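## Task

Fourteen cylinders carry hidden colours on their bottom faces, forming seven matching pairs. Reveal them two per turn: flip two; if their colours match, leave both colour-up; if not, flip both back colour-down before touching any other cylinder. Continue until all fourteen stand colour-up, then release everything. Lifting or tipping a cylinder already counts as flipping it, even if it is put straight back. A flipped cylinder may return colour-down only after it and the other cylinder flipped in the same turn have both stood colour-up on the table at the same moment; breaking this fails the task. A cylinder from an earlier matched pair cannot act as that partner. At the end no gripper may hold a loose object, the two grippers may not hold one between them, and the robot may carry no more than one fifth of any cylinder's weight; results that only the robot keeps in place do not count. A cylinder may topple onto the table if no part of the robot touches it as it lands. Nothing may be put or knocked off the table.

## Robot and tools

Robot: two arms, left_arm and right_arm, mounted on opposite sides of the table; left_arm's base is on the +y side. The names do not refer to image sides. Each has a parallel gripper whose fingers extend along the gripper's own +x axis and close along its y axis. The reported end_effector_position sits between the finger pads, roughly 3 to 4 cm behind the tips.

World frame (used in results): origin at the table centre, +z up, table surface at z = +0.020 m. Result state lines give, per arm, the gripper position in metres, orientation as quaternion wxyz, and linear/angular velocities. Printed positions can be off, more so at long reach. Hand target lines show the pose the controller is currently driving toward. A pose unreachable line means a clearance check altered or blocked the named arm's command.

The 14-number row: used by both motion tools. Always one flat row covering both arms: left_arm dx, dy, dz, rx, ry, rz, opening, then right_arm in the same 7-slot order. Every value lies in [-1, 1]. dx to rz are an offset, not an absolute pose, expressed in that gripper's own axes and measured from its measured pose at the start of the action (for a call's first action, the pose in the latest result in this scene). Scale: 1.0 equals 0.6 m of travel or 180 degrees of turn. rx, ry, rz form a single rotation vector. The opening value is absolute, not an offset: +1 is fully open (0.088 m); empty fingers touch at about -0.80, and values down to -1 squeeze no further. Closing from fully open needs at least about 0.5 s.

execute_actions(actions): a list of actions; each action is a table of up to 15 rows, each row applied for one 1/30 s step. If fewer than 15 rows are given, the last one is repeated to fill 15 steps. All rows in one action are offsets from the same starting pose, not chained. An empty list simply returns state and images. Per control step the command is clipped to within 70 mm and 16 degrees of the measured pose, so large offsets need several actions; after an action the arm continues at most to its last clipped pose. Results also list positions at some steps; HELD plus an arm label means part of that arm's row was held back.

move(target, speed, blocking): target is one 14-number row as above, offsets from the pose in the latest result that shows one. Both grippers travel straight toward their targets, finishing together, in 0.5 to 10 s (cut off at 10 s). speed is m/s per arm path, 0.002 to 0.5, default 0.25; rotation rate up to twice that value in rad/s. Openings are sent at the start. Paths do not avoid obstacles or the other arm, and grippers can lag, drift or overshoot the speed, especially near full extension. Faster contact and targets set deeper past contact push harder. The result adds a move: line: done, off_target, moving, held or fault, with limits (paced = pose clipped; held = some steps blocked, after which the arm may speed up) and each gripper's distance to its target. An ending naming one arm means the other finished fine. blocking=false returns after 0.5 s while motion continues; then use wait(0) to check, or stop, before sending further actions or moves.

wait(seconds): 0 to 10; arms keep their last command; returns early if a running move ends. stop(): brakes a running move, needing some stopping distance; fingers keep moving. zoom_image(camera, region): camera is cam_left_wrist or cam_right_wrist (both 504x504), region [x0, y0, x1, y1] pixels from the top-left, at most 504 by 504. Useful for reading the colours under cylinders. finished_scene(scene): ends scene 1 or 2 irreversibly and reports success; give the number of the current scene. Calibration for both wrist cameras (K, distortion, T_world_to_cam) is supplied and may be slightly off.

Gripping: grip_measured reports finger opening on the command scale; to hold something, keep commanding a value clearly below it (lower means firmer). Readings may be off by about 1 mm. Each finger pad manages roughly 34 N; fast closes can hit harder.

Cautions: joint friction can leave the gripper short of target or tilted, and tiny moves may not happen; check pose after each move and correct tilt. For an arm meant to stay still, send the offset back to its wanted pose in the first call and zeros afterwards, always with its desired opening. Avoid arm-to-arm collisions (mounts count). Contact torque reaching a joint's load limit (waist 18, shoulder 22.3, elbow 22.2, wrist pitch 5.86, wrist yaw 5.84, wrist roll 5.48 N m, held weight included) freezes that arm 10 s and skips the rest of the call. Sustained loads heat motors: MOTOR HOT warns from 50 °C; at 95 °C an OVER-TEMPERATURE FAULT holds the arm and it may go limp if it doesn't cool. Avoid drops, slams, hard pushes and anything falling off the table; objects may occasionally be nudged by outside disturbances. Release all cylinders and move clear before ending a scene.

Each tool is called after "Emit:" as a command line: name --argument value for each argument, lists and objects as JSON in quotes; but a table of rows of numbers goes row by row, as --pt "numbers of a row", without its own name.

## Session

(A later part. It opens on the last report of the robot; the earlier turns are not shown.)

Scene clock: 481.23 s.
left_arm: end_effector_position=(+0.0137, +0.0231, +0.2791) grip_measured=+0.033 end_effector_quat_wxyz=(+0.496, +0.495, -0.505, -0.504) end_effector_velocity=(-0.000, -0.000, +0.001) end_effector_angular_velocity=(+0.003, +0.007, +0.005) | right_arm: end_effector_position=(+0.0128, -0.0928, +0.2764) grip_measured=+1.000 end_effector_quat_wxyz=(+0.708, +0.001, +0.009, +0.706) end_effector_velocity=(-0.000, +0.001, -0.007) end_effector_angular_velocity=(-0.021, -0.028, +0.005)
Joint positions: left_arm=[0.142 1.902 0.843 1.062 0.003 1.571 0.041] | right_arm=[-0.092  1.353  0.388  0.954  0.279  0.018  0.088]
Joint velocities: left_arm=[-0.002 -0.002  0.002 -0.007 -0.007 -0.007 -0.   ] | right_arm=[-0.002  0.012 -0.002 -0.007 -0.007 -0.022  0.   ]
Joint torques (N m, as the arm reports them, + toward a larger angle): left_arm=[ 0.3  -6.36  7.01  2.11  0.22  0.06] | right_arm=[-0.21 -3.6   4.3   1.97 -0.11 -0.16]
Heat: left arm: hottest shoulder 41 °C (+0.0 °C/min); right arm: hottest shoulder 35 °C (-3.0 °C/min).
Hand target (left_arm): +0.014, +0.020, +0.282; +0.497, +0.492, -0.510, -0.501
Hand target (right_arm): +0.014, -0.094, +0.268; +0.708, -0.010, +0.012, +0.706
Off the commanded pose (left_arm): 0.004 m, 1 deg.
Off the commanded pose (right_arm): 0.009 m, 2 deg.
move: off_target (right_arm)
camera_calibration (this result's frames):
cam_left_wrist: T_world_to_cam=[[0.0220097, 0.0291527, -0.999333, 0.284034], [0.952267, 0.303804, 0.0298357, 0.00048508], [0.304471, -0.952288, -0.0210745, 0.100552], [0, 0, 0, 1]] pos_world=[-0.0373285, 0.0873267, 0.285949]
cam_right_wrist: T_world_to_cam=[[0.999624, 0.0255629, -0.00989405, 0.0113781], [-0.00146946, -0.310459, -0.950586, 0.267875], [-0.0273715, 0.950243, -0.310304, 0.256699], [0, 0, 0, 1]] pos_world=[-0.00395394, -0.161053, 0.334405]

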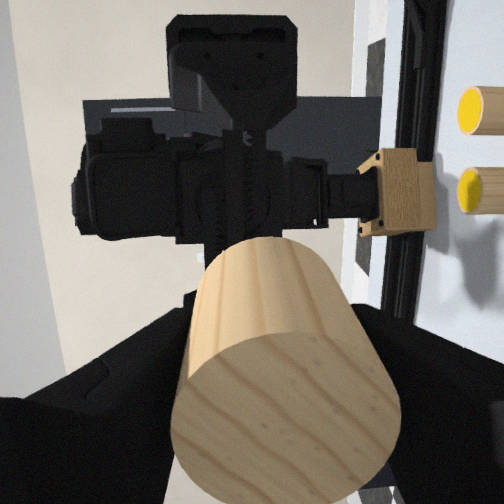

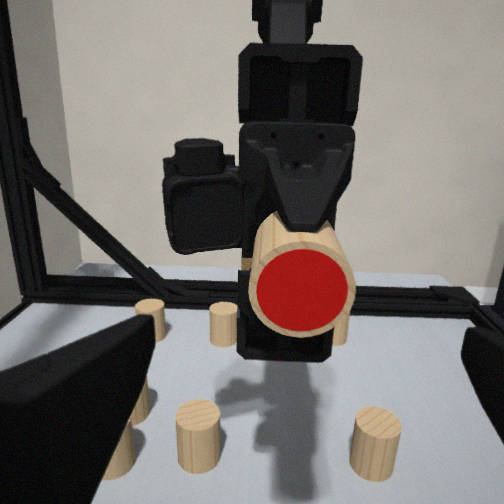

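Emit:
move --target '[0,0,0,0,0,0,-0.3,0.128,-0.004,0.001,-0.005,-0.004,0,1]' --speed 0.1

Emit:
execute_actions --actions '[[[0,0,0,0,0,0,-0.3,0,0,0,0,0,0,-0.3]],[[0,0,0,0,0,0,-0.3,0,0,0,0,0,0,-0.3]],[[0,0,0,0,0,0,1,0,0,0,0,0,0,-0.3]]]'

Emit:
move --target '[-0.1,0,0,0,0,0,1,-0.1,0,0,0,0,0,-0.3]' --speed 0.2

Emit:
move --target '[-0.152,-0.203,0.258,0,0,-0.496,0.5,-0.023,0.058,-0.197,0,0.506,0,-0.3]' --speed 0.3

Scene clock: 486.77 s.
left_arm: end_effector_position=(+0.0137, +0.0229, +0.2789) grip_measured=+0.033 end_effector_quat_wxyz=(+0.496, +0.495, -0.505, -0.504) end_effector_velocity=(-0.005, +0.001, +0.001) end_effector_angular_velocity=(+0.003, +0.007, -0.015) | right_arm: end_effector_position=(+0.0151, -0.0196, +0.2766) grip_measured=+1.000 end_effector_quat_wxyz=(+0.708, +0.002, +0.001, +0.706) end_effector_velocity=(-0.003, +0.002, -0.002) end_effector_angular_velocity=(-0.007, +0.006, +0.010)
Joint positions: left_arm=[0.142 1.904 0.844 1.062 0.003 1.571 0.041] | right_arm=[-0.169  1.651  0.643  1.01   0.203  0.004  0.088]
Joint velocities: left_arm=[-0.007 -0.007 -0.002 -0.007  0.007 -0.007 -0.   ] | right_arm=[ 0.002  0.007  0.007 -0.007 -0.007  0.007  0.   ]
Joint torques (N m, as the arm reports them, + toward a larger angle): left_arm=[-0.09 -7.18  5.87  1.71 -0.01 -0.04] | right_arm=[-0.14 -5.52  6.93  1.93 -0.1  -0.19]
Heat: left arm: hottest shoulder 41 °C (+0.0 °C/min); right arm: hottest shoulder 35 °C (-2.0 °C/min).
Hand target (left_arm): +0.014, +0.023, +0.279; +0.496, +0.495, -0.505, -0.504
Hand target (right_arm): +0.015, -0.016, +0.276; +0.708, +0.000, -0.001, +0.706
Off the commanded pose (left_arm): 0.000 m, 0 deg.
Off the commanded pose (right_arm): 0.004 m, 0 deg.
move: done
camera_calibration (this result's frames):
cam_left_wrist: T_world_to_cam=[[0.0220219, 0.0291443, -0.999333, 0.283779], [0.952383, 0.30344, 0.0298367, 0.000630171], [0.304108, -0.952405, -0.0210742, 0.100345], [0, 0, 0, 1]] pos_world=[-0.0373651, 0.087107, 0.285686]
cam_right_wrist: T_world_to_cam=[[0.99968, 0.0253001, 0.000380381, 0.00435188], [0.00791979, -0.298586, -0.95435, 0.291894], [-0.0240315, 0.954047, -0.29869, 0.184014], [0, 0, 0, 1]] pos_world=[-0.00224009, -0.0885125, 0.333531]

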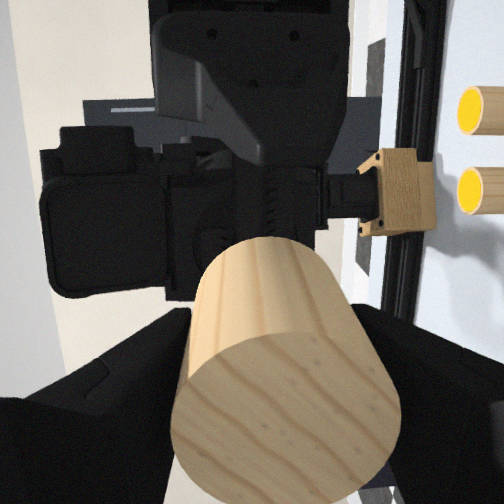

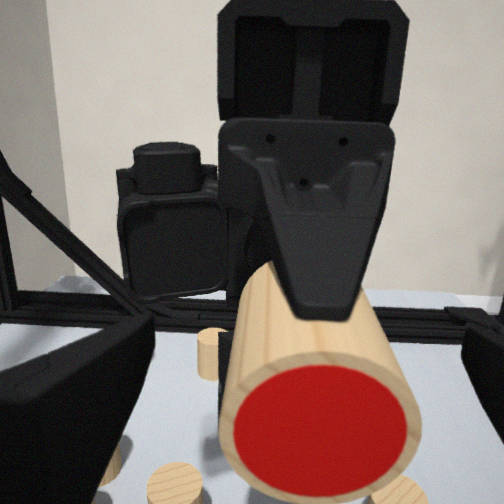

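Scene clock: 488.27 s.
left_arm: end_effector_position=(+0.0143, +0.0229, +0.2789) grip_measured=+1.000 end_effector_quat_wxyz=(+0.496, +0.495, -0.505, -0.504) end_effector_velocity=(-0.005, +0.001, +0.005) end_effector_angular_velocity=(-0.022, +0.008, -0.015) | right_arm: end_effector_position=(+0.0148, -0.0195, +0.2767) grip_measured=+0.024 end_effector_quat_wxyz=(+0.708, +0.002, +0.001, +0.706) end_effector_velocity=(+0.000, -0.000, -0.002) end_effector_angular_velocity=(-0.007, +0.006, +0.005)
Joint positions: left_arm=[0.143 1.904 0.844 1.062 0.003 1.571 0.088] | right_arm=[-0.168  1.651  0.643  1.01   0.203  0.004  0.04 ]
Joint velocities: left_arm=[-0.007 -0.002 -0.002  0.022  0.007 -0.007  0.   ] | right_arm=[-0.002 -0.002 -0.002 -0.007 -0.007  0.007 -0.   ]
Joint torques (N m, as the arm reports them, + toward a larger angle): left_arm=[-0.12 -6.96  5.83  1.74  0.   -0.04] | right_arm=[ 0.06 -6.91  5.64  1.84  0.01 -0.01]
Heat: left arm: hottest shoulder 41 °C (+0.0 °C/min); right arm: hottest shoulder 35 °C (-2.0 °C/min).
Hand target (left_arm): +0.014, +0.023, +0.279; +0.496, +0.495, -0.505, -0.504
Hand target (right_arm): +0.015, -0.020, +0.277; +0.708, +0.003, +0.001, +0.706
Off the commanded pose (left_arm): 0.000 m, 0 deg.
Off the commanded pose (right_arm): 0.000 m, 0 deg.
Step readings (end_effector_position; steps 1 to 15: 1st action; 16 to 30: 2nd action; 31 to 45: 3rd action):
0: left_arm (+0.0137, +0.0229, +0.2789) | right_arm (+0.0151, -0.0196, +0.2766)
1: left_arm (+0.0137, +0.0229, +0.2789) | right_arm (+0.0153, -0.0195, +0.2767)
2: left_arm (+0.0137, +0.0229, +0.2789) | right_arm (+0.0153, -0.0195, +0.2767)
4: left_arm (+0.0137, +0.0229, +0.2789) | right_arm (+0.0153, -0.0195, +0.2767)
8: left_arm (+0.0137, +0.0229, +0.2789) | right_arm (+0.0153, -0.0195, +0.2767)
15: left_arm (+0.0143, +0.0229, +0.2789) | right_arm (+0.0148, -0.0195, +0.2767)
16: left_arm (+0.0143, +0.0229, +0.2789) | right_arm (+0.0148, -0.0195, +0.2767)
17: left_arm (+0.0143, +0.0229, +0.2789) | right_arm (+0.0148, -0.0195, +0.2767)
19: left_arm (+0.0143, +0.0229, +0.2789) | right_arm (+0.0148, -0.0195, +0.2767)
23: left_arm (+0.0143, +0.0229, +0.2789) | right_arm (+0.0148, -0.0195, +0.2767)
30: left_arm (+0.0143, +0.0229, +0.2789) | right_arm (+0.0148, -0.0195, +0.2767)
31: left_arm (+0.0143, +0.0229, +0.2789) | right_arm (+0.0148, -0.0195, +0.2767)
32: left_arm (+0.0143, +0.0229, +0.2789) | right_arm (+0.0148, -0.0195, +0.2767)
34: left_arm (+0.0143, +0.0229, +0.2789) | right_arm (+0.0148, -0.0195, +0.2767)
38: left_arm (+0.0143, +0.0229, +0.2789) | right_arm (+0.0148, -0.0195, +0.2767)
45: end_effector_position above
camera_calibration (this result's frames):
cam_left_wrist: T_world_to_cam=[[0.0219763, 0.0291779, -0.999333, 0.283766], [0.951919, 0.304893, 0.0298357, 0.0000109603], [0.30556, -0.951939, -0.0210745, 0.100114], [0, 0, 0, 1]] pos_world=[-0.0368373, 0.0870191, 0.285686]
cam_right_wrist: T_world_to_cam=[[0.99965, 0.026444, 0.000315909, 0.00468519], [0.00819049, -0.298219, -0.954462, 0.292089], [-0.0251456, 0.954131, -0.298332, 0.183929], [0, 0, 0, 1]] pos_world=[-0.0024509, -0.0885097, 0.333658]

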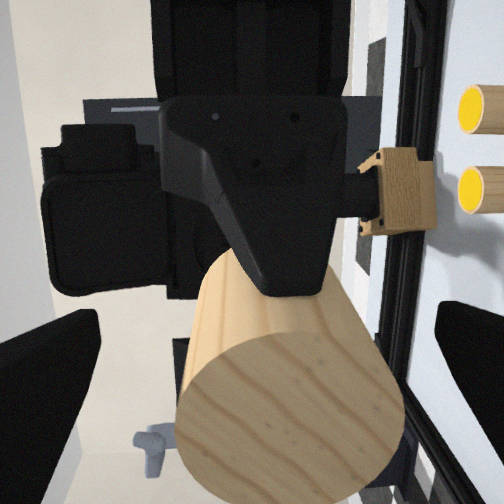

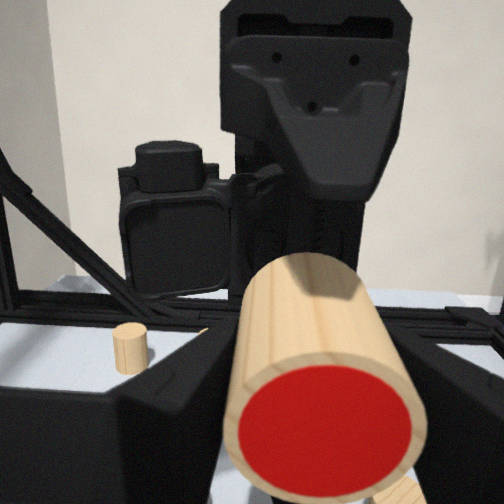

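Scene clock: 489.17 s.
left_arm: end_effector_position=(+0.0151, +0.0807, +0.2755) grip_measured=+1.000 end_effector_quat_wxyz=(+0.494, +0.497, -0.503, -0.506) end_effector_velocity=(+0.002, +0.003, +0.002) end_effector_angular_velocity=(-0.007, -0.007, +0.019) | right_arm: end_effector_position=(+0.0147, -0.0762, +0.2782) grip_measured=+0.024 end_effector_quat_wxyz=(+0.708, +0.004, -0.000, +0.706) end_effector_velocity=(-0.001, -0.002, -0.000) end_effector_angular_velocity=(-0.002, -0.023, +0.010)
Joint positions: left_arm=[0.143 1.733 0.599 1.128 0.003 1.571 0.088] | right_arm=[-0.12   1.433  0.438  1.001  0.251  0.004  0.04 ]
Joint velocities: left_arm=[-0.002 -0.012 -0.012  0.007 -0.022  0.007  0.   ] | right_arm=[ 0.002 -0.012 -0.007 -0.007 -0.007 -0.022 -0.   ]
Joint torques (N m, as the arm reports them, + toward a larger angle): left_arm=[-0.05 -6.74  4.79  2.02 -0.02 -0.02] | right_arm=[ 0.37 -6.52  4.28  1.71  0.11  0.01]
Heat: left arm: hottest shoulder 42 °C (+1.0 °C/min); right arm: hottest shoulder 35 °C (-2.0 °C/min).
Hand target (left_arm): +0.015, +0.083, +0.279; +0.496, +0.495, -0.505, -0.504
Hand target (right_arm): +0.015, -0.079, +0.277; +0.708, +0.003, +0.001, +0.706
Off the commanded pose (left_arm): 0.004 m, 1 deg.
Off the commanded pose (right_arm): 0.004 m, 0 deg.
move: done
camera_calibration (this result's frames):
cam_left_wrist: T_world_to_cam=[[0.0221058, 0.0383249, -0.999021, 0.277914], [0.951915, 0.304607, 0.032749, -0.019084], [0.305564, -0.951707, -0.0297484, 0.157224], [0, 0, 0, 1]] pos_world=[-0.0360192, 0.144794, 0.282944]
cam_right_wrist: T_world_to_cam=[[0.99964, 0.0268262, -0.000631315, 0.00666491], [0.00730529, -0.294708, -0.955559, 0.277224], [-0.0258201, 0.955211, -0.294798, 0.237532], [0, 0, 0, 1]] pos_world=[-0.0025546, -0.145372, 0.334932]

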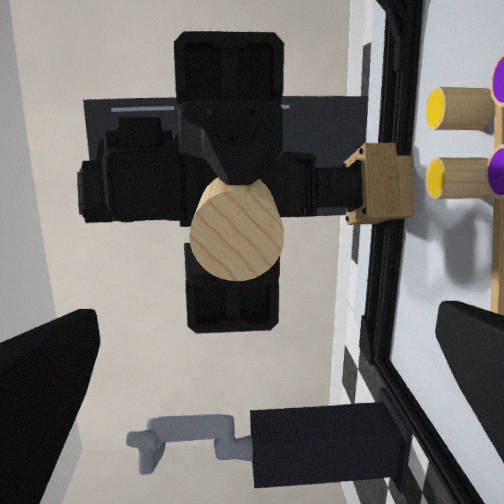

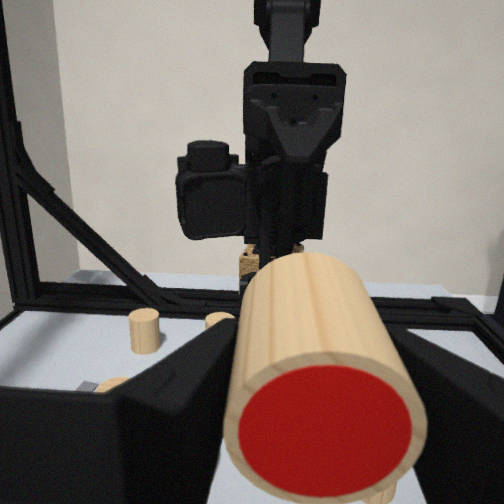

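Scene clock: 492.27 s.
left_arm: end_effector_position=(-0.1362, +0.1749, +0.1546) grip_measured=+0.500 end_effector_quat_wxyz=(-0.000, +0.706, -0.007, -0.708) end_effector_velocity=(-0.002, +0.001, +0.006) end_effector_angular_velocity=(+0.014, +0.002, +0.005) | right_arm: end_effector_position=(-0.0199, -0.0912, +0.1615) grip_measured=+0.024 end_effector_quat_wxyz=(+0.501, -0.502, +0.501, +0.497) end_effector_velocity=(-0.002, -0.000, +0.009) end_effector_angular_velocity=(-0.008, +0.021, -0.025)
Joint positions: left_arm=[-0.273  2.028  1.478 -1.01  -0.001  1.151  0.063] | right_arm=[-0.119  1.995  1.559 -1.141  0.004  0.253  0.04 ]
Joint velocities: left_arm=[-0.002  0.002  0.027 -0.037  0.007 -0.007  0.   ] | right_arm=[-0.002 -0.002  0.032 -0.037 -0.022  0.022  0.   ]
Joint torques (N m, as the arm reports them, + toward a larger angle): left_arm=[-0.25 -6.74  6.67  0.03  0.26 -0.13] | right_arm=[-0.23 -7.78  7.02 -0.1  -0.05  0.06]
Heat: left arm: hottest shoulder 41 °C (+0.0 °C/min); right arm: hottest shoulder 36 °C (-2.0 °C/min).
Hand target (left_arm): -0.139, +0.174, +0.154; -0.002, +0.704, -0.005, -0.710
Hand target (right_arm): -0.020, -0.089, +0.159; +0.500, -0.501, +0.505, +0.494
Off the commanded pose (left_arm): 0.002 m, 0 deg.
Off the commanded pose (right_arm): 0.003 m, 1 deg.
move: done
camera_calibration (this result's frames):
cam_left_wrist: T_world_to_cam=[[0.0326544, 0.999213, 0.0225353, -0.167756], [0.94728, -0.0381321, 0.318129, 0.115456], [0.318738, 0.0109589, -0.947779, 0.264899], [0, 0, 0, 1]] pos_world=[-0.188325, 0.169123, 0.218116]
cam_right_wrist: T_world_to_cam=[[0.99971, 0.00117716, -0.0240569, 0.0430081], [0.00846761, -0.952223, 0.305286, -0.102115], [-0.0225482, -0.305401, -0.951957, 0.207848], [0, 0, 0, 1]] pos_world=[-0.0374444, -0.0338104, 0.230071]

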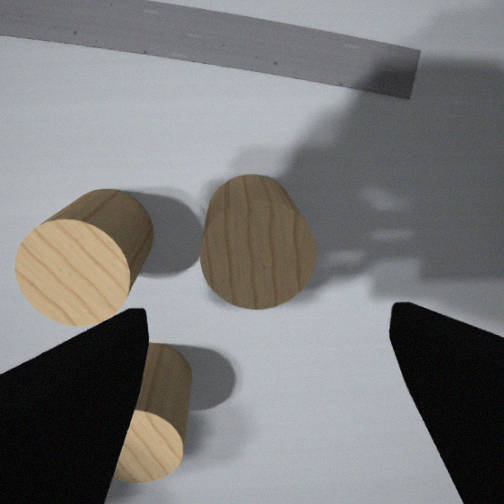

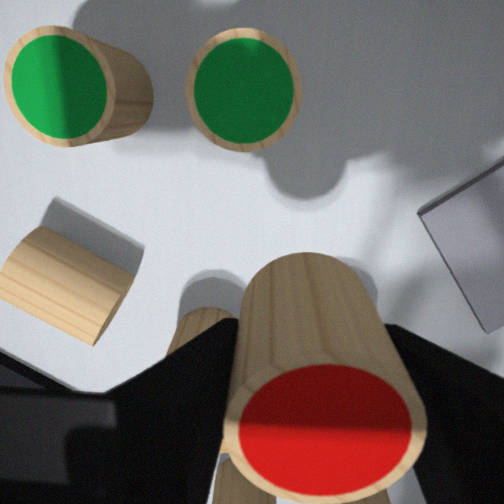

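Emit:
move --target '[0.145,-0.004,0.006,0,0,0,0.35,0.155,0,0,0,0,0,-0.3]' --speed 0.08

Emit:
execute_actions --actions '[[[0,0,0,0,0,0,-0.3,0,0,0,0,0,0,0.5]],[[0,0,0,0,0,0,-0.3,0,0,0,0,0,0,0.5]]]'

Emit:
move --target '[-0.13,0,0,0,0,0,-0.3,-0.13,0,0,0,0,0,0.5]' --speed 0.15

Emit:
move --target '[-0.231,0.26,-0.255,0,0,0.504,-0.3,-0.196,-0.057,-0.008,0,-0.494,0,1]' --speed 0.3

Scene clock: 497.27 s.
left_arm: end_effector_position=(-0.1395, +0.1747, +0.0715) grip_measured=+0.350 end_effector_quat_wxyz=(+0.002, +0.704, -0.010, -0.710) end_effector_velocity=(+0.003, +0.001, +0.000) end_effector_angular_velocity=(-0.003, -0.023, -0.024) | right_arm: end_effector_position=(-0.0209, -0.0878, +0.0779) grip_measured=+0.024 end_effector_quat_wxyz=(+0.505, -0.495, +0.497, +0.503) end_effector_velocity=(-0.001, -0.004, -0.001) end_effector_angular_velocity=(-0.014, +0.004, +0.025)
Joint positions: left_arm=[-0.281  2.166  1.328 -0.714 -0.     1.145  0.056] | right_arm=[-0.119  2.099  1.363 -0.819  0.003  0.253  0.04 ]
Joint velocities: left_arm=[-0.002 -0.002 -0.002 -0.007 -0.022  0.022 -0.   ] | right_arm=[ 0.002 -0.002 -0.007 -0.007 -0.007 -0.022 -0.   ]
Joint torques (N m, as the arm reports them, + toward a larger angle): left_arm=[-0.25 -7.14  4.62  0.48 -0.01 -0.09] | right_arm=[ 0.   -7.8   3.69  0.79  0.01 -0.04]
Heat: left arm: hottest shoulder 42 °C (+1.0 °C/min); right arm: hottest shoulder 36 °C (-2.0 °C/min).
Hand target (left_arm): -0.139, +0.177, +0.068; -0.001, +0.706, -0.007, -0.708
Hand target (right_arm): -0.019, -0.092, +0.069; +0.501, -0.502, +0.501, +0.497
Off the commanded pose (left_arm): 0.004 m, 0 deg.
Off the commanded pose (right_arm): 0.010 m, 1 deg.
move: off_target (right_arm)
camera_calibration (this result's frames):
cam_left_wrist: T_world_to_cam=[[0.0338907, 0.999311, 0.0151386, -0.164886], [0.948597, -0.0369325, 0.314323, 0.14522], [0.314666, 0.00370777, -0.949195, 0.187965], [0, 0, 0, 1]] pos_world=[-0.191314, 0.169439, 0.135265]
cam_right_wrist: T_world_to_cam=[[0.999555, 0.00174345, -0.0297672, 0.0424151], [0.0101649, -0.958416, 0.285193, -0.0722541], [-0.0280321, -0.285369, -0.958008, 0.131358], [0, 0, 0, 1]] pos_world=[-0.0379795, -0.0318379, 0.147711]

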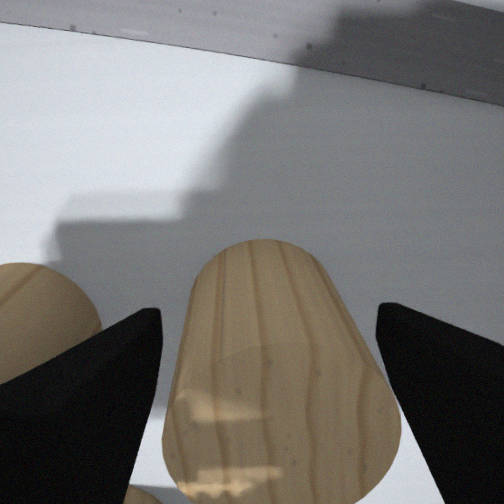

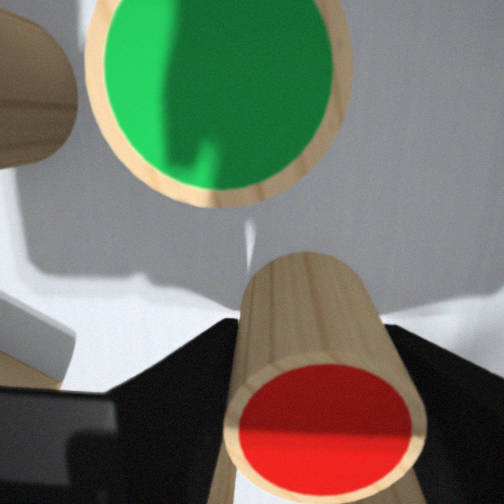

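Scene clock: 498.27 s.
left_arm: end_effector_position=(-0.1394, +0.1745, +0.0715) grip_measured=+0.035 end_effector_quat_wxyz=(+0.002, +0.705, -0.011, -0.709) end_effector_velocity=(+0.005, +0.006, -0.001) end_effector_angular_velocity=(+0.021, -0.018, +0.025) | right_arm: end_effector_position=(-0.0210, -0.0876, +0.0778) grip_measured=+0.500 end_effector_quat_wxyz=(+0.505, -0.494, +0.497, +0.504) end_effector_velocity=(+0.000, -0.003, -0.001) end_effector_angular_velocity=(-0.014, +0.004, -0.010)
Joint positions: left_arm=[-0.281  2.166  1.328 -0.713 -0.002  1.145  0.041] | right_arm=[-0.119  2.099  1.363 -0.817  0.003  0.253  0.063]
Joint velocities: left_arm=[ 0.002 -0.002 -0.007 -0.022 -0.007 -0.022 -0.   ] | right_arm=[-0.002  0.002 -0.002 -0.007 -0.007  0.007 -0.   ]
Joint torques (N m, as the arm reports them, + toward a larger angle): left_arm=[-0.1  -7.88  5.15  0.27  0.03  0.  ] | right_arm=[ 0.05 -9.64  4.98  0.14  0.01 -0.02]
Heat: left arm: hottest shoulder 42 °C (+1.0 °C/min); right arm: hottest shoulder 37 °C (+0.0 °C/min).
Hand target (left_arm): -0.139, +0.174, +0.072; +0.002, +0.705, -0.011, -0.709
Hand target (right_arm): -0.021, -0.088, +0.078; +0.505, -0.494, +0.497, +0.504
Off the commanded pose (left_arm): 0.000 m, 0 deg.
Off the commanded pose (right_arm): 0.000 m, 0 deg.
Step readings (end_effector_position; steps 1 to 15: 1st action; 16 to 30: 2nd action):
0: left_arm (-0.1395, +0.1747, +0.0715) | right_arm (-0.0209, -0.0878, +0.0779)
1: left_arm (-0.1395, +0.1747, +0.0715) | right_arm (-0.0208, -0.0879, +0.0778)
2: left_arm (-0.1395, +0.1747, +0.0715) | right_arm (-0.0209, -0.0879, +0.0778)
4: left_arm (-0.1394, +0.1743, +0.0717) | right_arm (-0.0210, -0.0876, +0.0778)
8: left_arm (-0.1394, +0.1745, +0.0715) | right_arm (-0.0210, -0.0876, +0.0778)
15: left_arm (-0.1394, +0.1745, +0.0715) | right_arm (-0.0210, -0.0876, +0.0778)
16: left_arm (-0.1394, +0.1745, +0.0715) | right_arm (-0.0210, -0.0876, +0.0778)
17: left_arm (-0.1394, +0.1745, +0.0715) | right_arm (-0.0210, -0.0876, +0.0778)
19: left_arm (-0.1394, +0.1745, +0.0715) | right_arm (-0.0210, -0.0876, +0.0778)
23: left_arm (-0.1394, +0.1745, +0.0715) | right_arm (-0.0210, -0.0876, +0.0778)
30: end_effector_position above
camera_calibration (this result's frames):
cam_left_wrist: T_world_to_cam=[[0.0338463, 0.999331, 0.0138378, -0.16456], [0.948265, -0.0364838, 0.315377, 0.14488], [0.315671, 0.00244754, -0.948866, 0.188262], [0, 0, 0, 1]] pos_world=[-0.191243, 0.169275, 0.135221]
cam_right_wrist: T_world_to_cam=[[0.999533, 0.00179139, -0.030511, 0.0426003], [0.0103833, -0.95881, 0.283858, -0.0719032], [-0.0287458, -0.284043, -0.958381, 0.131484], [0, 0, 0, 1]] pos_world=[-0.0380542, -0.0316707, 0.147722]

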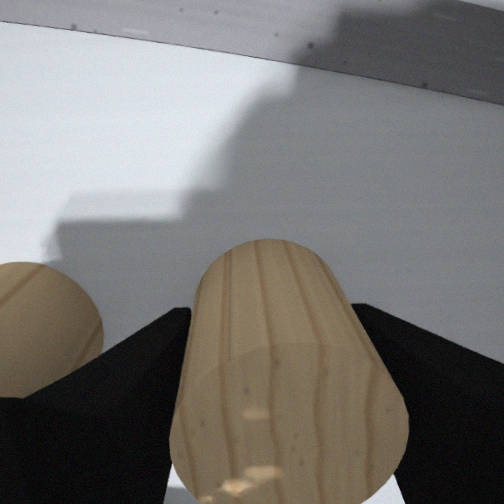

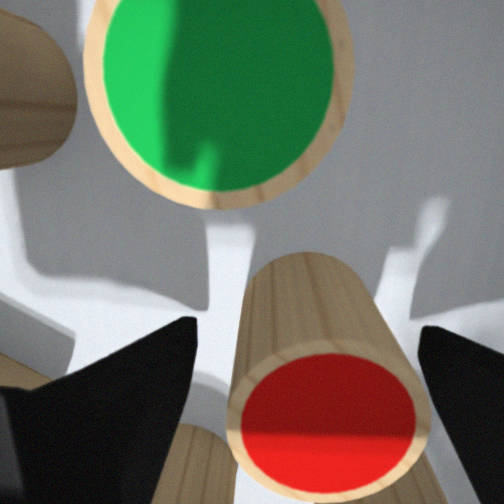

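Scene clock: 499.23 s.
left_arm: end_effector_position=(-0.1375, +0.1786, +0.1421) grip_measured=+0.034 end_effector_quat_wxyz=(-0.004, +0.708, -0.004, -0.707) end_effector_velocity=(-0.003, -0.001, +0.004) end_effector_angular_velocity=(-0.004, +0.010, +0.020) | right_arm: end_effector_position=(-0.0200, -0.0914, +0.1501) grip_measured=+0.500 end_effector_quat_wxyz=(+0.502, -0.499, +0.500, +0.499) end_effector_velocity=(+0.000, -0.001, +0.004) end_effector_angular_velocity=(-0.009, +0.005, +0.005)
Joint positions: left_arm=[-0.281  2.043  1.446 -0.975 -0.002  1.145  0.041] | right_arm=[-0.119  1.998  1.518 -1.089  0.003  0.253  0.063]
Joint velocities: left_arm=[-0.002 -0.002  0.012 -0.007  0.007 -0.022 -0.   ] | right_arm=[-0.002 -0.002  0.012 -0.022 -0.007 -0.007 -0.   ]
Joint torques (N m, as the arm reports them, + toward a larger angle): left_arm=[-0.27 -9.06  6.71  0.    0.02 -0.04] | right_arm=[  0.12 -10.19   7.06  -0.11   0.02   0.  ]
Heat: left arm: hottest shoulder 42 °C (+1.0 °C/min); right arm: hottest shoulder 37 °C (+0.0 °C/min).
Hand target (left_arm): -0.139, +0.176, +0.150; +0.002, +0.705, -0.011, -0.710
Hand target (right_arm): -0.021, -0.089, +0.156; +0.505, -0.494, +0.497, +0.504
Off the commanded pose (left_arm): 0.008 m, 1 deg.
Off the commanded pose (right_arm): 0.006 m, 1 deg.
move: done
camera_calibration (this result's frames):
cam_left_wrist: T_world_to_cam=[[0.0336533, 0.998919, 0.0320739, -0.172218], [0.945583, -0.0422157, 0.32263, 0.120604], [0.323635, 0.019471, -0.945982, 0.252209], [0, 0, 0, 1]] pos_world=[-0.189869, 0.172212, 0.205199]
cam_right_wrist: T_world_to_cam=[[0.999646, 0.00134822, -0.0265778, 0.0432024], [0.00922993, -0.954287, 0.298748, -0.0979781], [-0.0249601, -0.298888, -0.953962, 0.19777], [0, 0, 0, 1]] pos_world=[-0.0373464, -0.0344464, 0.219084]

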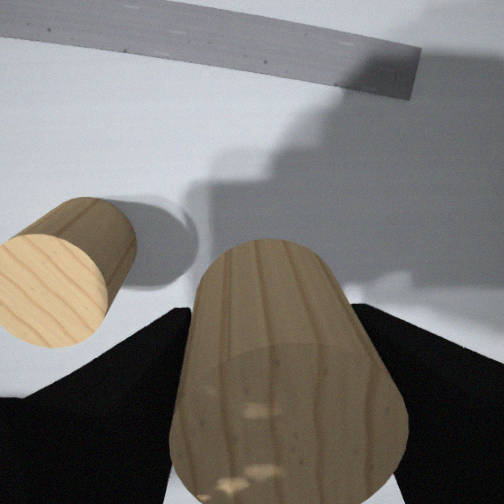

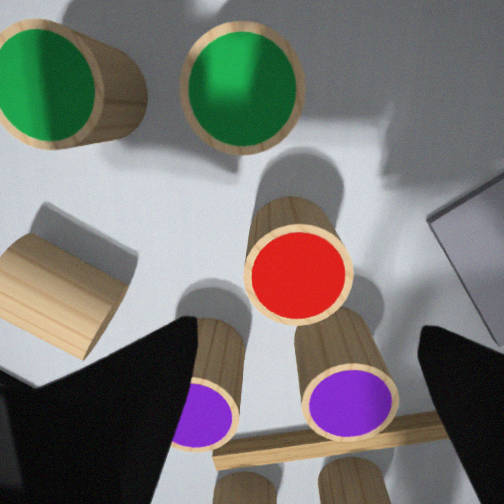

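Scene clock: 502.43 s.
left_arm: end_effector_position=(+0.0119, +0.0238, +0.2806) grip_measured=+0.033 end_effector_quat_wxyz=(+0.496, +0.496, -0.507, -0.501) end_effector_velocity=(+0.002, -0.001, +0.001) end_effector_angular_velocity=(-0.007, +0.008, +0.010) | right_arm: end_effector_position=(+0.0133, -0.0954, +0.2765) grip_measured=+1.000 end_effector_quat_wxyz=(+0.706, +0.007, +0.006, +0.708) end_effector_velocity=(-0.002, -0.000, -0.000) end_effector_angular_velocity=(+0.002, -0.007, +0.020)
Joint positions: left_arm=[ 0.135  1.898  0.841  1.062 -0.006  1.578  0.041] | right_arm=[-0.095  1.351  0.372  0.981  0.27   0.018  0.088]
Joint velocities: left_arm=[ 0.002  0.002  0.002  0.007 -0.007 -0.007 -0.   ] | right_arm=[-0.002  0.002 -0.002  0.007 -0.022 -0.007  0.   ]
Joint torques (N m, as the arm reports them, + toward a larger angle): left_arm=[ 0.19 -6.37  6.94  2.15  0.21  0.05] | right_arm=[-0.25 -3.73  4.23  1.91 -0.08 -0.12]
Heat: left arm: hottest shoulder 42 °C (+1.0 °C/min); right arm: hottest shoulder 37 °C (+0.0 °C/min).
Hand target (left_arm): +0.012, +0.021, +0.283; +0.497, +0.493, -0.511, -0.498
Hand target (right_arm): +0.014, -0.097, +0.268; +0.706, -0.004, +0.009, +0.708
Off the commanded pose (left_arm): 0.003 m, 1 deg.
Off the commanded pose (right_arm): 0.009 m, 2 deg.
move: off_target (right_arm)
camera_calibration (this result's frames):
cam_left_wrist: T_world_to_cam=[[0.0287206, 0.0264263, -0.999238, 0.285447], [0.95134, 0.3061, 0.0354391, 0.000411474], [0.306803, -0.951633, -0.0163491, 0.100444], [0, 0, 0, 1]] pos_world=[-0.0394063, 0.0879167, 0.286857]
cam_right_wrist: T_world_to_cam=[[0.999402, 0.0318127, -0.0135628, 0.0125608], [-0.00345967, -0.298242, -0.954484, 0.269422], [-0.0344097, 0.95396, -0.297954, 0.256213], [0, 0, 0, 1]] pos_world=[-0.00280501, -0.164463, 0.333669]

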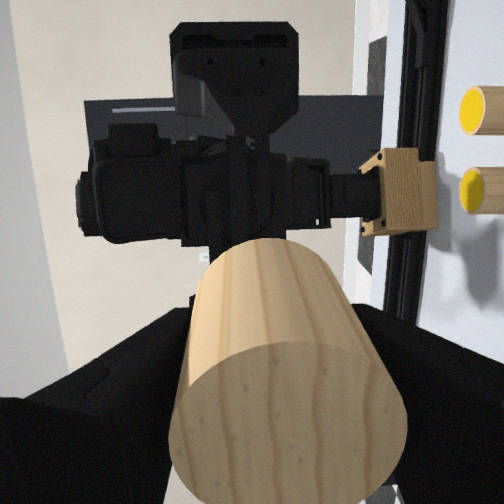

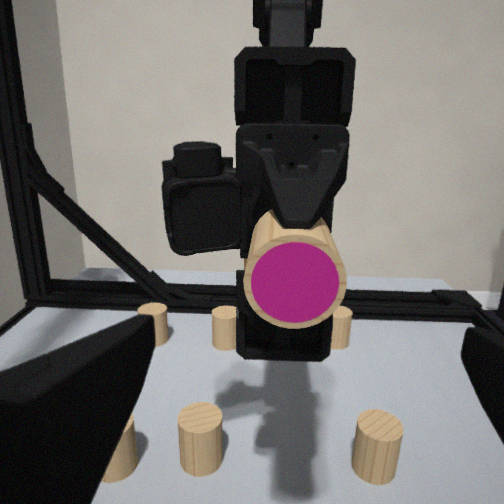

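Emit:
move --target '[0,0,0,0,0,0,-0.3,0.134,0.001,0.001,-0.005,0,-0.001,1]' --speed 0.1

Emit:
execute_actions --actions '[[[0,0,0,0,0,0,-0.3,0,0,0,0,0,0,-0.3]],[[0,0,0,0,0,0,-0.3,0,0,0,0,0,0,-0.3]],[[0,0,0,0,0,0,1,0,0,0,0,0,0,-0.3]]]'

Emit:
move --target '[-0.1,0,0,0,0,0,1,-0.1,0,0,0,0,0,-0.3]' --speed 0.2

Emit:
move --target '[0,0,0,0,0,0,1,-0.273,-0.132,-0.198,0,0.504,0,-0.3]' --speed 0.3

Scene clock: 507.20 s.
left_arm: end_effector_position=(+0.0118, +0.0237, +0.2801) grip_measured=+0.033 end_effector_quat_wxyz=(+0.495, +0.496, -0.507, -0.501) end_effector_velocity=(+0.000, +0.002, -0.004) end_effector_angular_velocity=(+0.022, +0.007, -0.005) | right_arm: end_effector_position=(+0.0122, -0.0185, +0.2785) grip_measured=+1.000 end_effector_quat_wxyz=(+0.707, +0.006, +0.001, +0.707) end_effector_velocity=(+0.002, +0.001, -0.007) end_effector_angular_velocity=(-0.026, -0.013, -0.010)
Joint positions: left_arm=[ 0.135  1.899  0.842  1.062 -0.006  1.578  0.041] | right_arm=[-0.161  1.653  0.65   1.008  0.208  0.009  0.088]
Joint velocities: left_arm=[ 0.002 -0.007 -0.007 -0.022  0.007 -0.007 -0.   ] | right_arm=[-0.002  0.007  0.002 -0.022  0.007 -0.007  0.   ]
Joint torques (N m, as the arm reports them, + toward a larger angle): left_arm=[-0.13 -7.03  5.78  1.67 -0.02 -0.05] | right_arm=[-0.26 -5.74  6.95  1.61 -0.11 -0.19]
Heat: left arm: hottest shoulder 42 °C (+1.0 °C/min); right arm: hottest shoulder 37 °C (+0.0 °C/min).
Hand target (left_arm): +0.012, +0.024, +0.280; +0.496, +0.496, -0.507, -0.501
Hand target (right_arm): +0.012, -0.015, +0.277; +0.707, +0.002, +0.000, +0.707
Off the commanded pose (left_arm): 0.000 m, 0 deg.
Off the commanded pose (right_arm): 0.004 m, 0 deg.
move: done
camera_calibration (this result's frames):
cam_left_wrist: T_world_to_cam=[[0.0291099, 0.0268014, -0.999217, 0.285022], [0.951325, 0.306088, 0.0359247, 0.000346441], [0.306812, -0.951626, -0.0165866, 0.100342], [0, 0, 0, 1]] pos_world=[-0.0394126, 0.0877429, 0.286451]
cam_right_wrist: T_world_to_cam=[[0.999587, 0.0283759, -0.00456973, 0.00869784], [0.00399542, -0.294637, -0.955601, 0.294507], [-0.0284624, 0.955188, -0.294629, 0.182483], [0, 0, 0, 1]] pos_world=[-0.004677, -0.08778, 0.335236]

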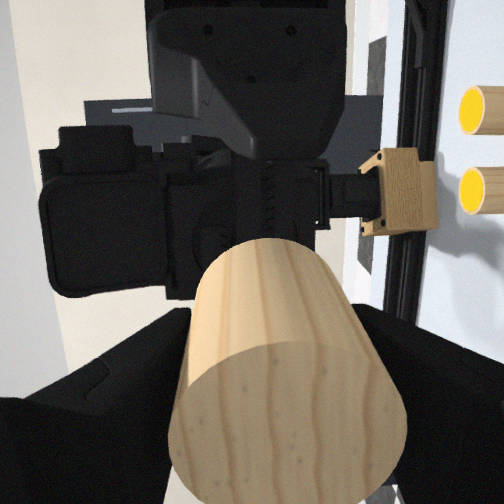

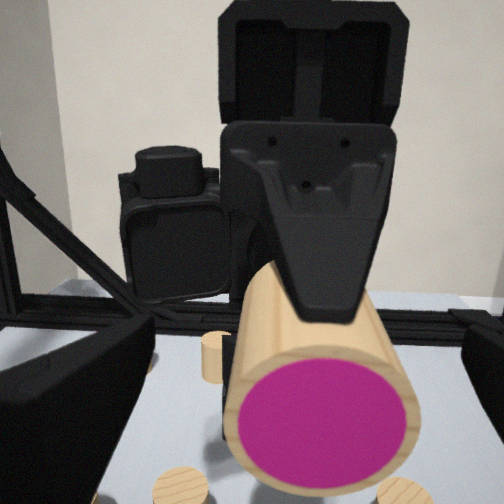

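Scene clock: 508.70 s.
left_arm: end_effector_position=(+0.0118, +0.0237, +0.2801) grip_measured=+1.000 end_effector_quat_wxyz=(+0.495, +0.496, -0.507, -0.501) end_effector_velocity=(-0.000, +0.001, +0.002) end_effector_angular_velocity=(-0.007, -0.007, +0.005) | right_arm: end_effector_position=(+0.0122, -0.0184, +0.2785) grip_measured=+0.026 end_effector_quat_wxyz=(+0.707, +0.006, +0.001, +0.707) end_effector_velocity=(+0.000, -0.000, +0.002) end_effector_angular_velocity=(+0.007, -0.021, +0.005)
Joint positions: left_arm=[ 0.135  1.899  0.842  1.062 -0.006  1.578  0.088] | right_arm=[-0.161  1.653  0.651  1.008  0.208  0.009  0.04 ]
Joint velocities: left_arm=[-0.002 -0.002 -0.002  0.007 -0.007  0.007  0.   ] | right_arm=[-0.002 -0.002 -0.002  0.007 -0.007 -0.022 -0.   ]
Joint torques (N m, as the arm reports them, + toward a larger angle): left_arm=[ 0.05 -6.97  5.89  1.74  0.   -0.03] | right_arm=[ 0.06 -6.95  5.7   1.86  0.01 -0.01]
Heat: left arm: hottest shoulder 42 °C (+1.0 °C/min); right arm: hottest shoulder 37 °C (+0.0 °C/min).
Hand target (left_arm): +0.012, +0.024, +0.280; +0.495, +0.496, -0.507, -0.501
Hand target (right_arm): +0.012, -0.018, +0.278; +0.707, +0.006, +0.001, +0.707
Off the commanded pose (left_arm): 0.000 m, 0 deg.
Off the commanded pose (right_arm): 0.000 m, 0 deg.
Step readings (end_effector_position; steps 1 to 15: 1st action; 16 to 30: 2nd action; 31 to 45: 3rd action):
0: left_arm (+0.0118, +0.0237, +0.2801) | right_arm (+0.0122, -0.0185, +0.2785)
1: left_arm (+0.0118, +0.0237, +0.2801) | right_arm (+0.0122, -0.0184, +0.2785)
2: left_arm (+0.0118, +0.0237, +0.2801) | right_arm (+0.0122, -0.0184, +0.2785)
4: left_arm (+0.0118, +0.0237, +0.2801) | right_arm (+0.0122, -0.0184, +0.2785)
8: left_arm (+0.0118, +0.0237, +0.2801) | right_arm (+0.0121, -0.0184, +0.2785)
15: left_arm (+0.0118, +0.0237, +0.2801) | right_arm (+0.0122, -0.0184, +0.2785)
16: left_arm (+0.0118, +0.0237, +0.2801) | right_arm (+0.0122, -0.0184, +0.2785)
17: left_arm (+0.0118, +0.0237, +0.2801) | right_arm (+0.0122, -0.0184, +0.2785)
19: left_arm (+0.0118, +0.0237, +0.2801) | right_arm (+0.0122, -0.0184, +0.2785)
23: left_arm (+0.0118, +0.0237, +0.2801) | right_arm (+0.0122, -0.0184, +0.2785)
30: left_arm (+0.0118, +0.0237, +0.2801) | right_arm (+0.0122, -0.0184, +0.2785)
31: left_arm (+0.0118, +0.0237, +0.2801) | right_arm (+0.0122, -0.0184, +0.2785)
32: left_arm (+0.0118, +0.0237, +0.2801) | right_arm (+0.0122, -0.0184, +0.2785)
34: left_arm (+0.0118, +0.0237, +0.2801) | right_arm (+0.0122, -0.0184, +0.2785)
38: left_arm (+0.0118, +0.0237, +0.2801) | right_arm (+0.0122, -0.0184, +0.2785)
45: end_effector_position above
camera_calibration (this result's frames):
cam_left_wrist: T_world_to_cam=[[0.0291099, 0.0268014, -0.999217, 0.285022], [0.951325, 0.306088, 0.0359247, 0.000346441], [0.306812, -0.951626, -0.0165866, 0.100342], [0, 0, 0, 1]] pos_world=[-0.0394126, 0.0877429, 0.286451]
cam_right_wrist: T_world_to_cam=[[0.999587, 0.0283759, -0.00456973, 0.00871567], [0.00399542, -0.294637, -0.955601, 0.294528], [-0.0284624, 0.955188, -0.294629, 0.182386], [0, 0, 0, 1]] pos_world=[-0.00469767, -0.0876817, 0.335227]

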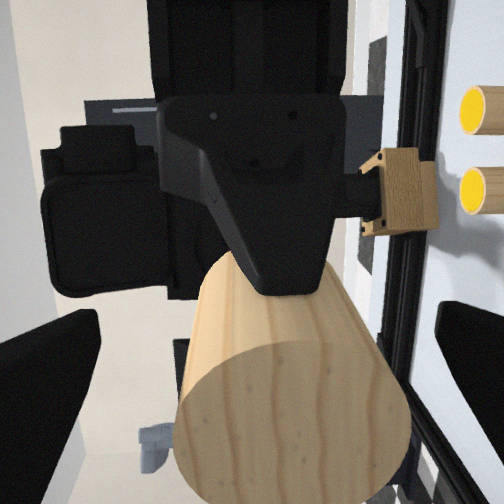

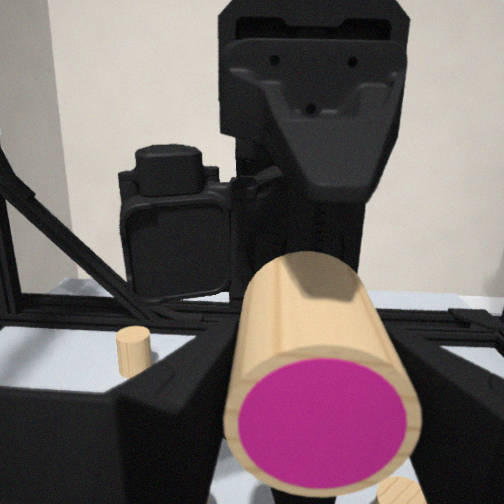

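Scene clock: 509.60 s.
left_arm: end_effector_position=(+0.0131, +0.0814, +0.2767) grip_measured=+1.000 end_effector_quat_wxyz=(+0.493, +0.499, -0.505, -0.503) end_effector_velocity=(+0.000, +0.002, -0.001) end_effector_angular_velocity=(+0.007, +0.007, +0.005) | right_arm: end_effector_position=(+0.0120, -0.0752, +0.2796) grip_measured=+0.026 end_effector_quat_wxyz=(+0.707, +0.007, +0.001, +0.707) end_effector_velocity=(+0.000, -0.002, -0.003) end_effector_angular_velocity=(-0.017, +0.003, +0.005)
Joint positions: left_arm=[ 0.135  1.728  0.597  1.127 -0.006  1.578  0.088] | right_arm=[-0.111  1.437  0.445  1.002  0.257  0.009  0.04 ]
Joint velocities: left_arm=[-0.002 -0.007 -0.007 -0.007 -0.007 -0.007  0.   ] | right_arm=[-0.002 -0.012 -0.007 -0.022 -0.007  0.007 -0.   ]
Joint torques (N m, as the arm reports them, + toward a larger angle): left_arm=[-0.27 -6.66  4.78  2.02 -0.08 -0.02] | right_arm=[ 0.11 -6.2   4.32  1.71  0.06 -0.01]
Heat: left arm: hottest shoulder 42 °C (+0.0 °C/min); right arm: hottest shoulder 37 °C (+0.0 °C/min).
Hand target (left_arm): +0.012, +0.084, +0.280; +0.495, +0.497, -0.507, -0.501
Hand target (right_arm): +0.012, -0.078, +0.278; +0.707, +0.006, +0.001, +0.707
Off the commanded pose (left_arm): 0.004 m, 1 deg.
Off the commanded pose (right_arm): 0.004 m, 0 deg.
move: done
camera_calibration (this result's frames):
cam_left_wrist: T_world_to_cam=[[0.0293092, 0.0359462, -0.998924, 0.279193], [0.951318, 0.305746, 0.0389147, -0.0192199], [0.306816, -0.951434, -0.025235, 0.157279], [0, 0, 0, 1]] pos_world=[-0.0381544, 0.145481, 0.283609]
cam_right_wrist: T_world_to_cam=[[0.999559, 0.0291565, -0.00563736, 0.0108634], [0.00310877, -0.291525, -0.956558, 0.279421], [-0.0295334, 0.956119, -0.291487, 0.236092], [0, 0, 0, 1]] pos_world=[-0.00475471, -0.144591, 0.336161]

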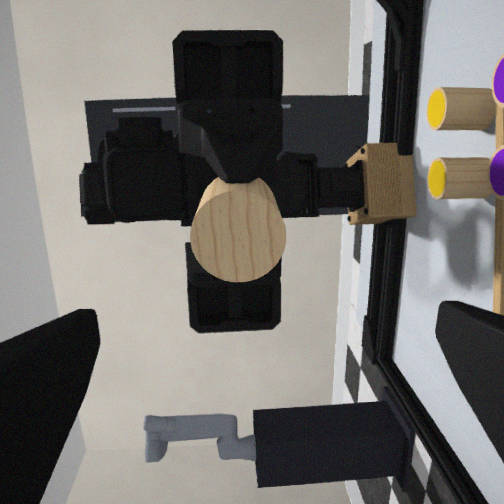

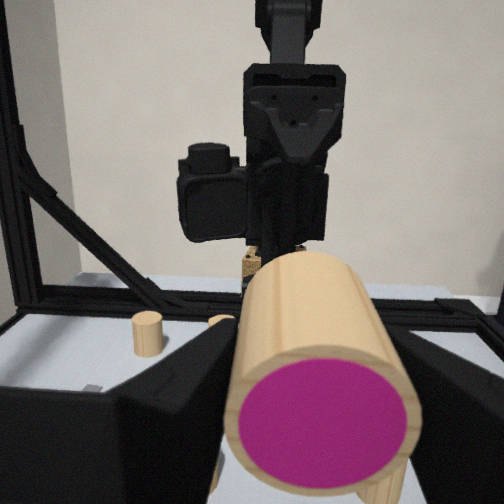

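Scene clock: 512.67 s.
left_arm: end_effector_position=(+0.0131, +0.0814, +0.2767) grip_measured=+1.000 end_effector_quat_wxyz=(+0.493, +0.499, -0.505, -0.503) end_effector_velocity=(+0.002, +0.001, +0.001) end_effector_angular_velocity=(+0.002, -0.007, +0.020) | right_arm: end_effector_position=(+0.0896, -0.2398, +0.1578) grip_measured=+0.025 end_effector_quat_wxyz=(+0.501, -0.497, +0.504, +0.497) end_effector_velocity=(+0.003, -0.006, -0.001) end_effector_angular_velocity=(-0.027, -0.005, -0.005)
Joint positions: left_arm=[ 0.135  1.728  0.597  1.127 -0.006  1.578  0.088] | right_arm=[-0.451  1.397  0.866 -1.043 -0.003 -0.072  0.04 ]
Joint velocities: left_arm=[-0.002 -0.007 -0.002 -0.007 -0.022  0.007  0.   ] | right_arm=[-0.012  0.002 -0.002 -0.022  0.007 -0.007 -0.   ]
Joint torques (N m, as the arm reports them, + toward a larger angle): left_arm=[-0.03 -5.64  5.52  1.76  0.03 -0.03] | right_arm=[-0.13 -3.68  6.99 -0.04  0.07 -0.18]
Heat: left arm: hottest shoulder 42 °C (+0.0 °C/min); right arm: hottest shoulder 37 °C (+1.0 °C/min).
Hand target (left_arm): +0.013, +0.081, +0.277; +0.493, +0.499, -0.505, -0.503
Hand target (right_arm): +0.091, -0.237, +0.159; +0.501, -0.499, +0.503, +0.497
Off the commanded pose (left_arm): 0.000 m, 0 deg.
Off the commanded pose (right_arm): 0.002 m, 1 deg.
move: done
camera_calibration (this result's frames):
cam_left_wrist: T_world_to_cam=[[0.0293092, 0.0359462, -0.998924, 0.279193], [0.951318, 0.305746, 0.0389147, -0.0192199], [0.306816, -0.951434, -0.025235, 0.157279], [0, 0, 0, 1]] pos_world=[-0.0381544, 0.145481, 0.283609]
cam_right_wrist: T_world_to_cam=[[0.999466, -0.00601179, -0.0321326, -0.0668156], [0.00398824, -0.953178, 0.302385, -0.242748], [-0.032446, -0.302351, -0.952644, 0.16314], [0, 0, 0, 1]] pos_world=[0.0730413, -0.182458, 0.226671]

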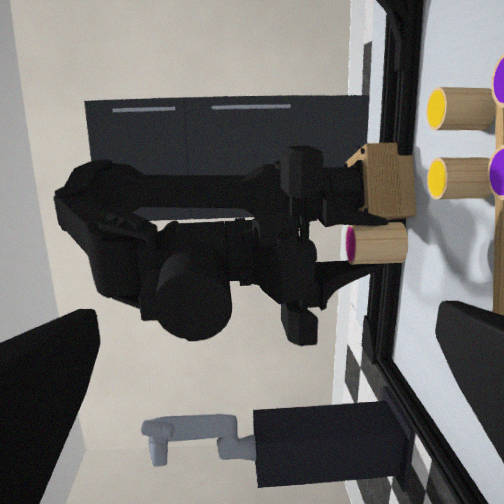

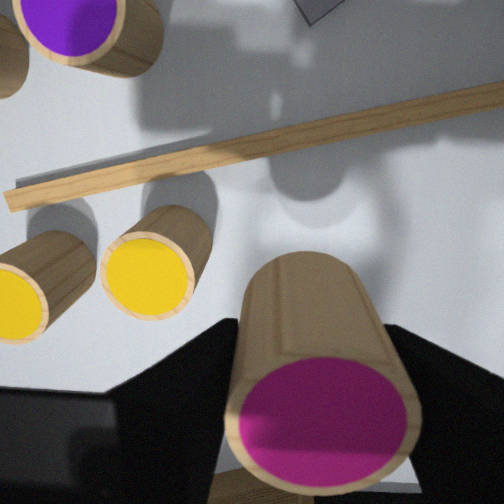

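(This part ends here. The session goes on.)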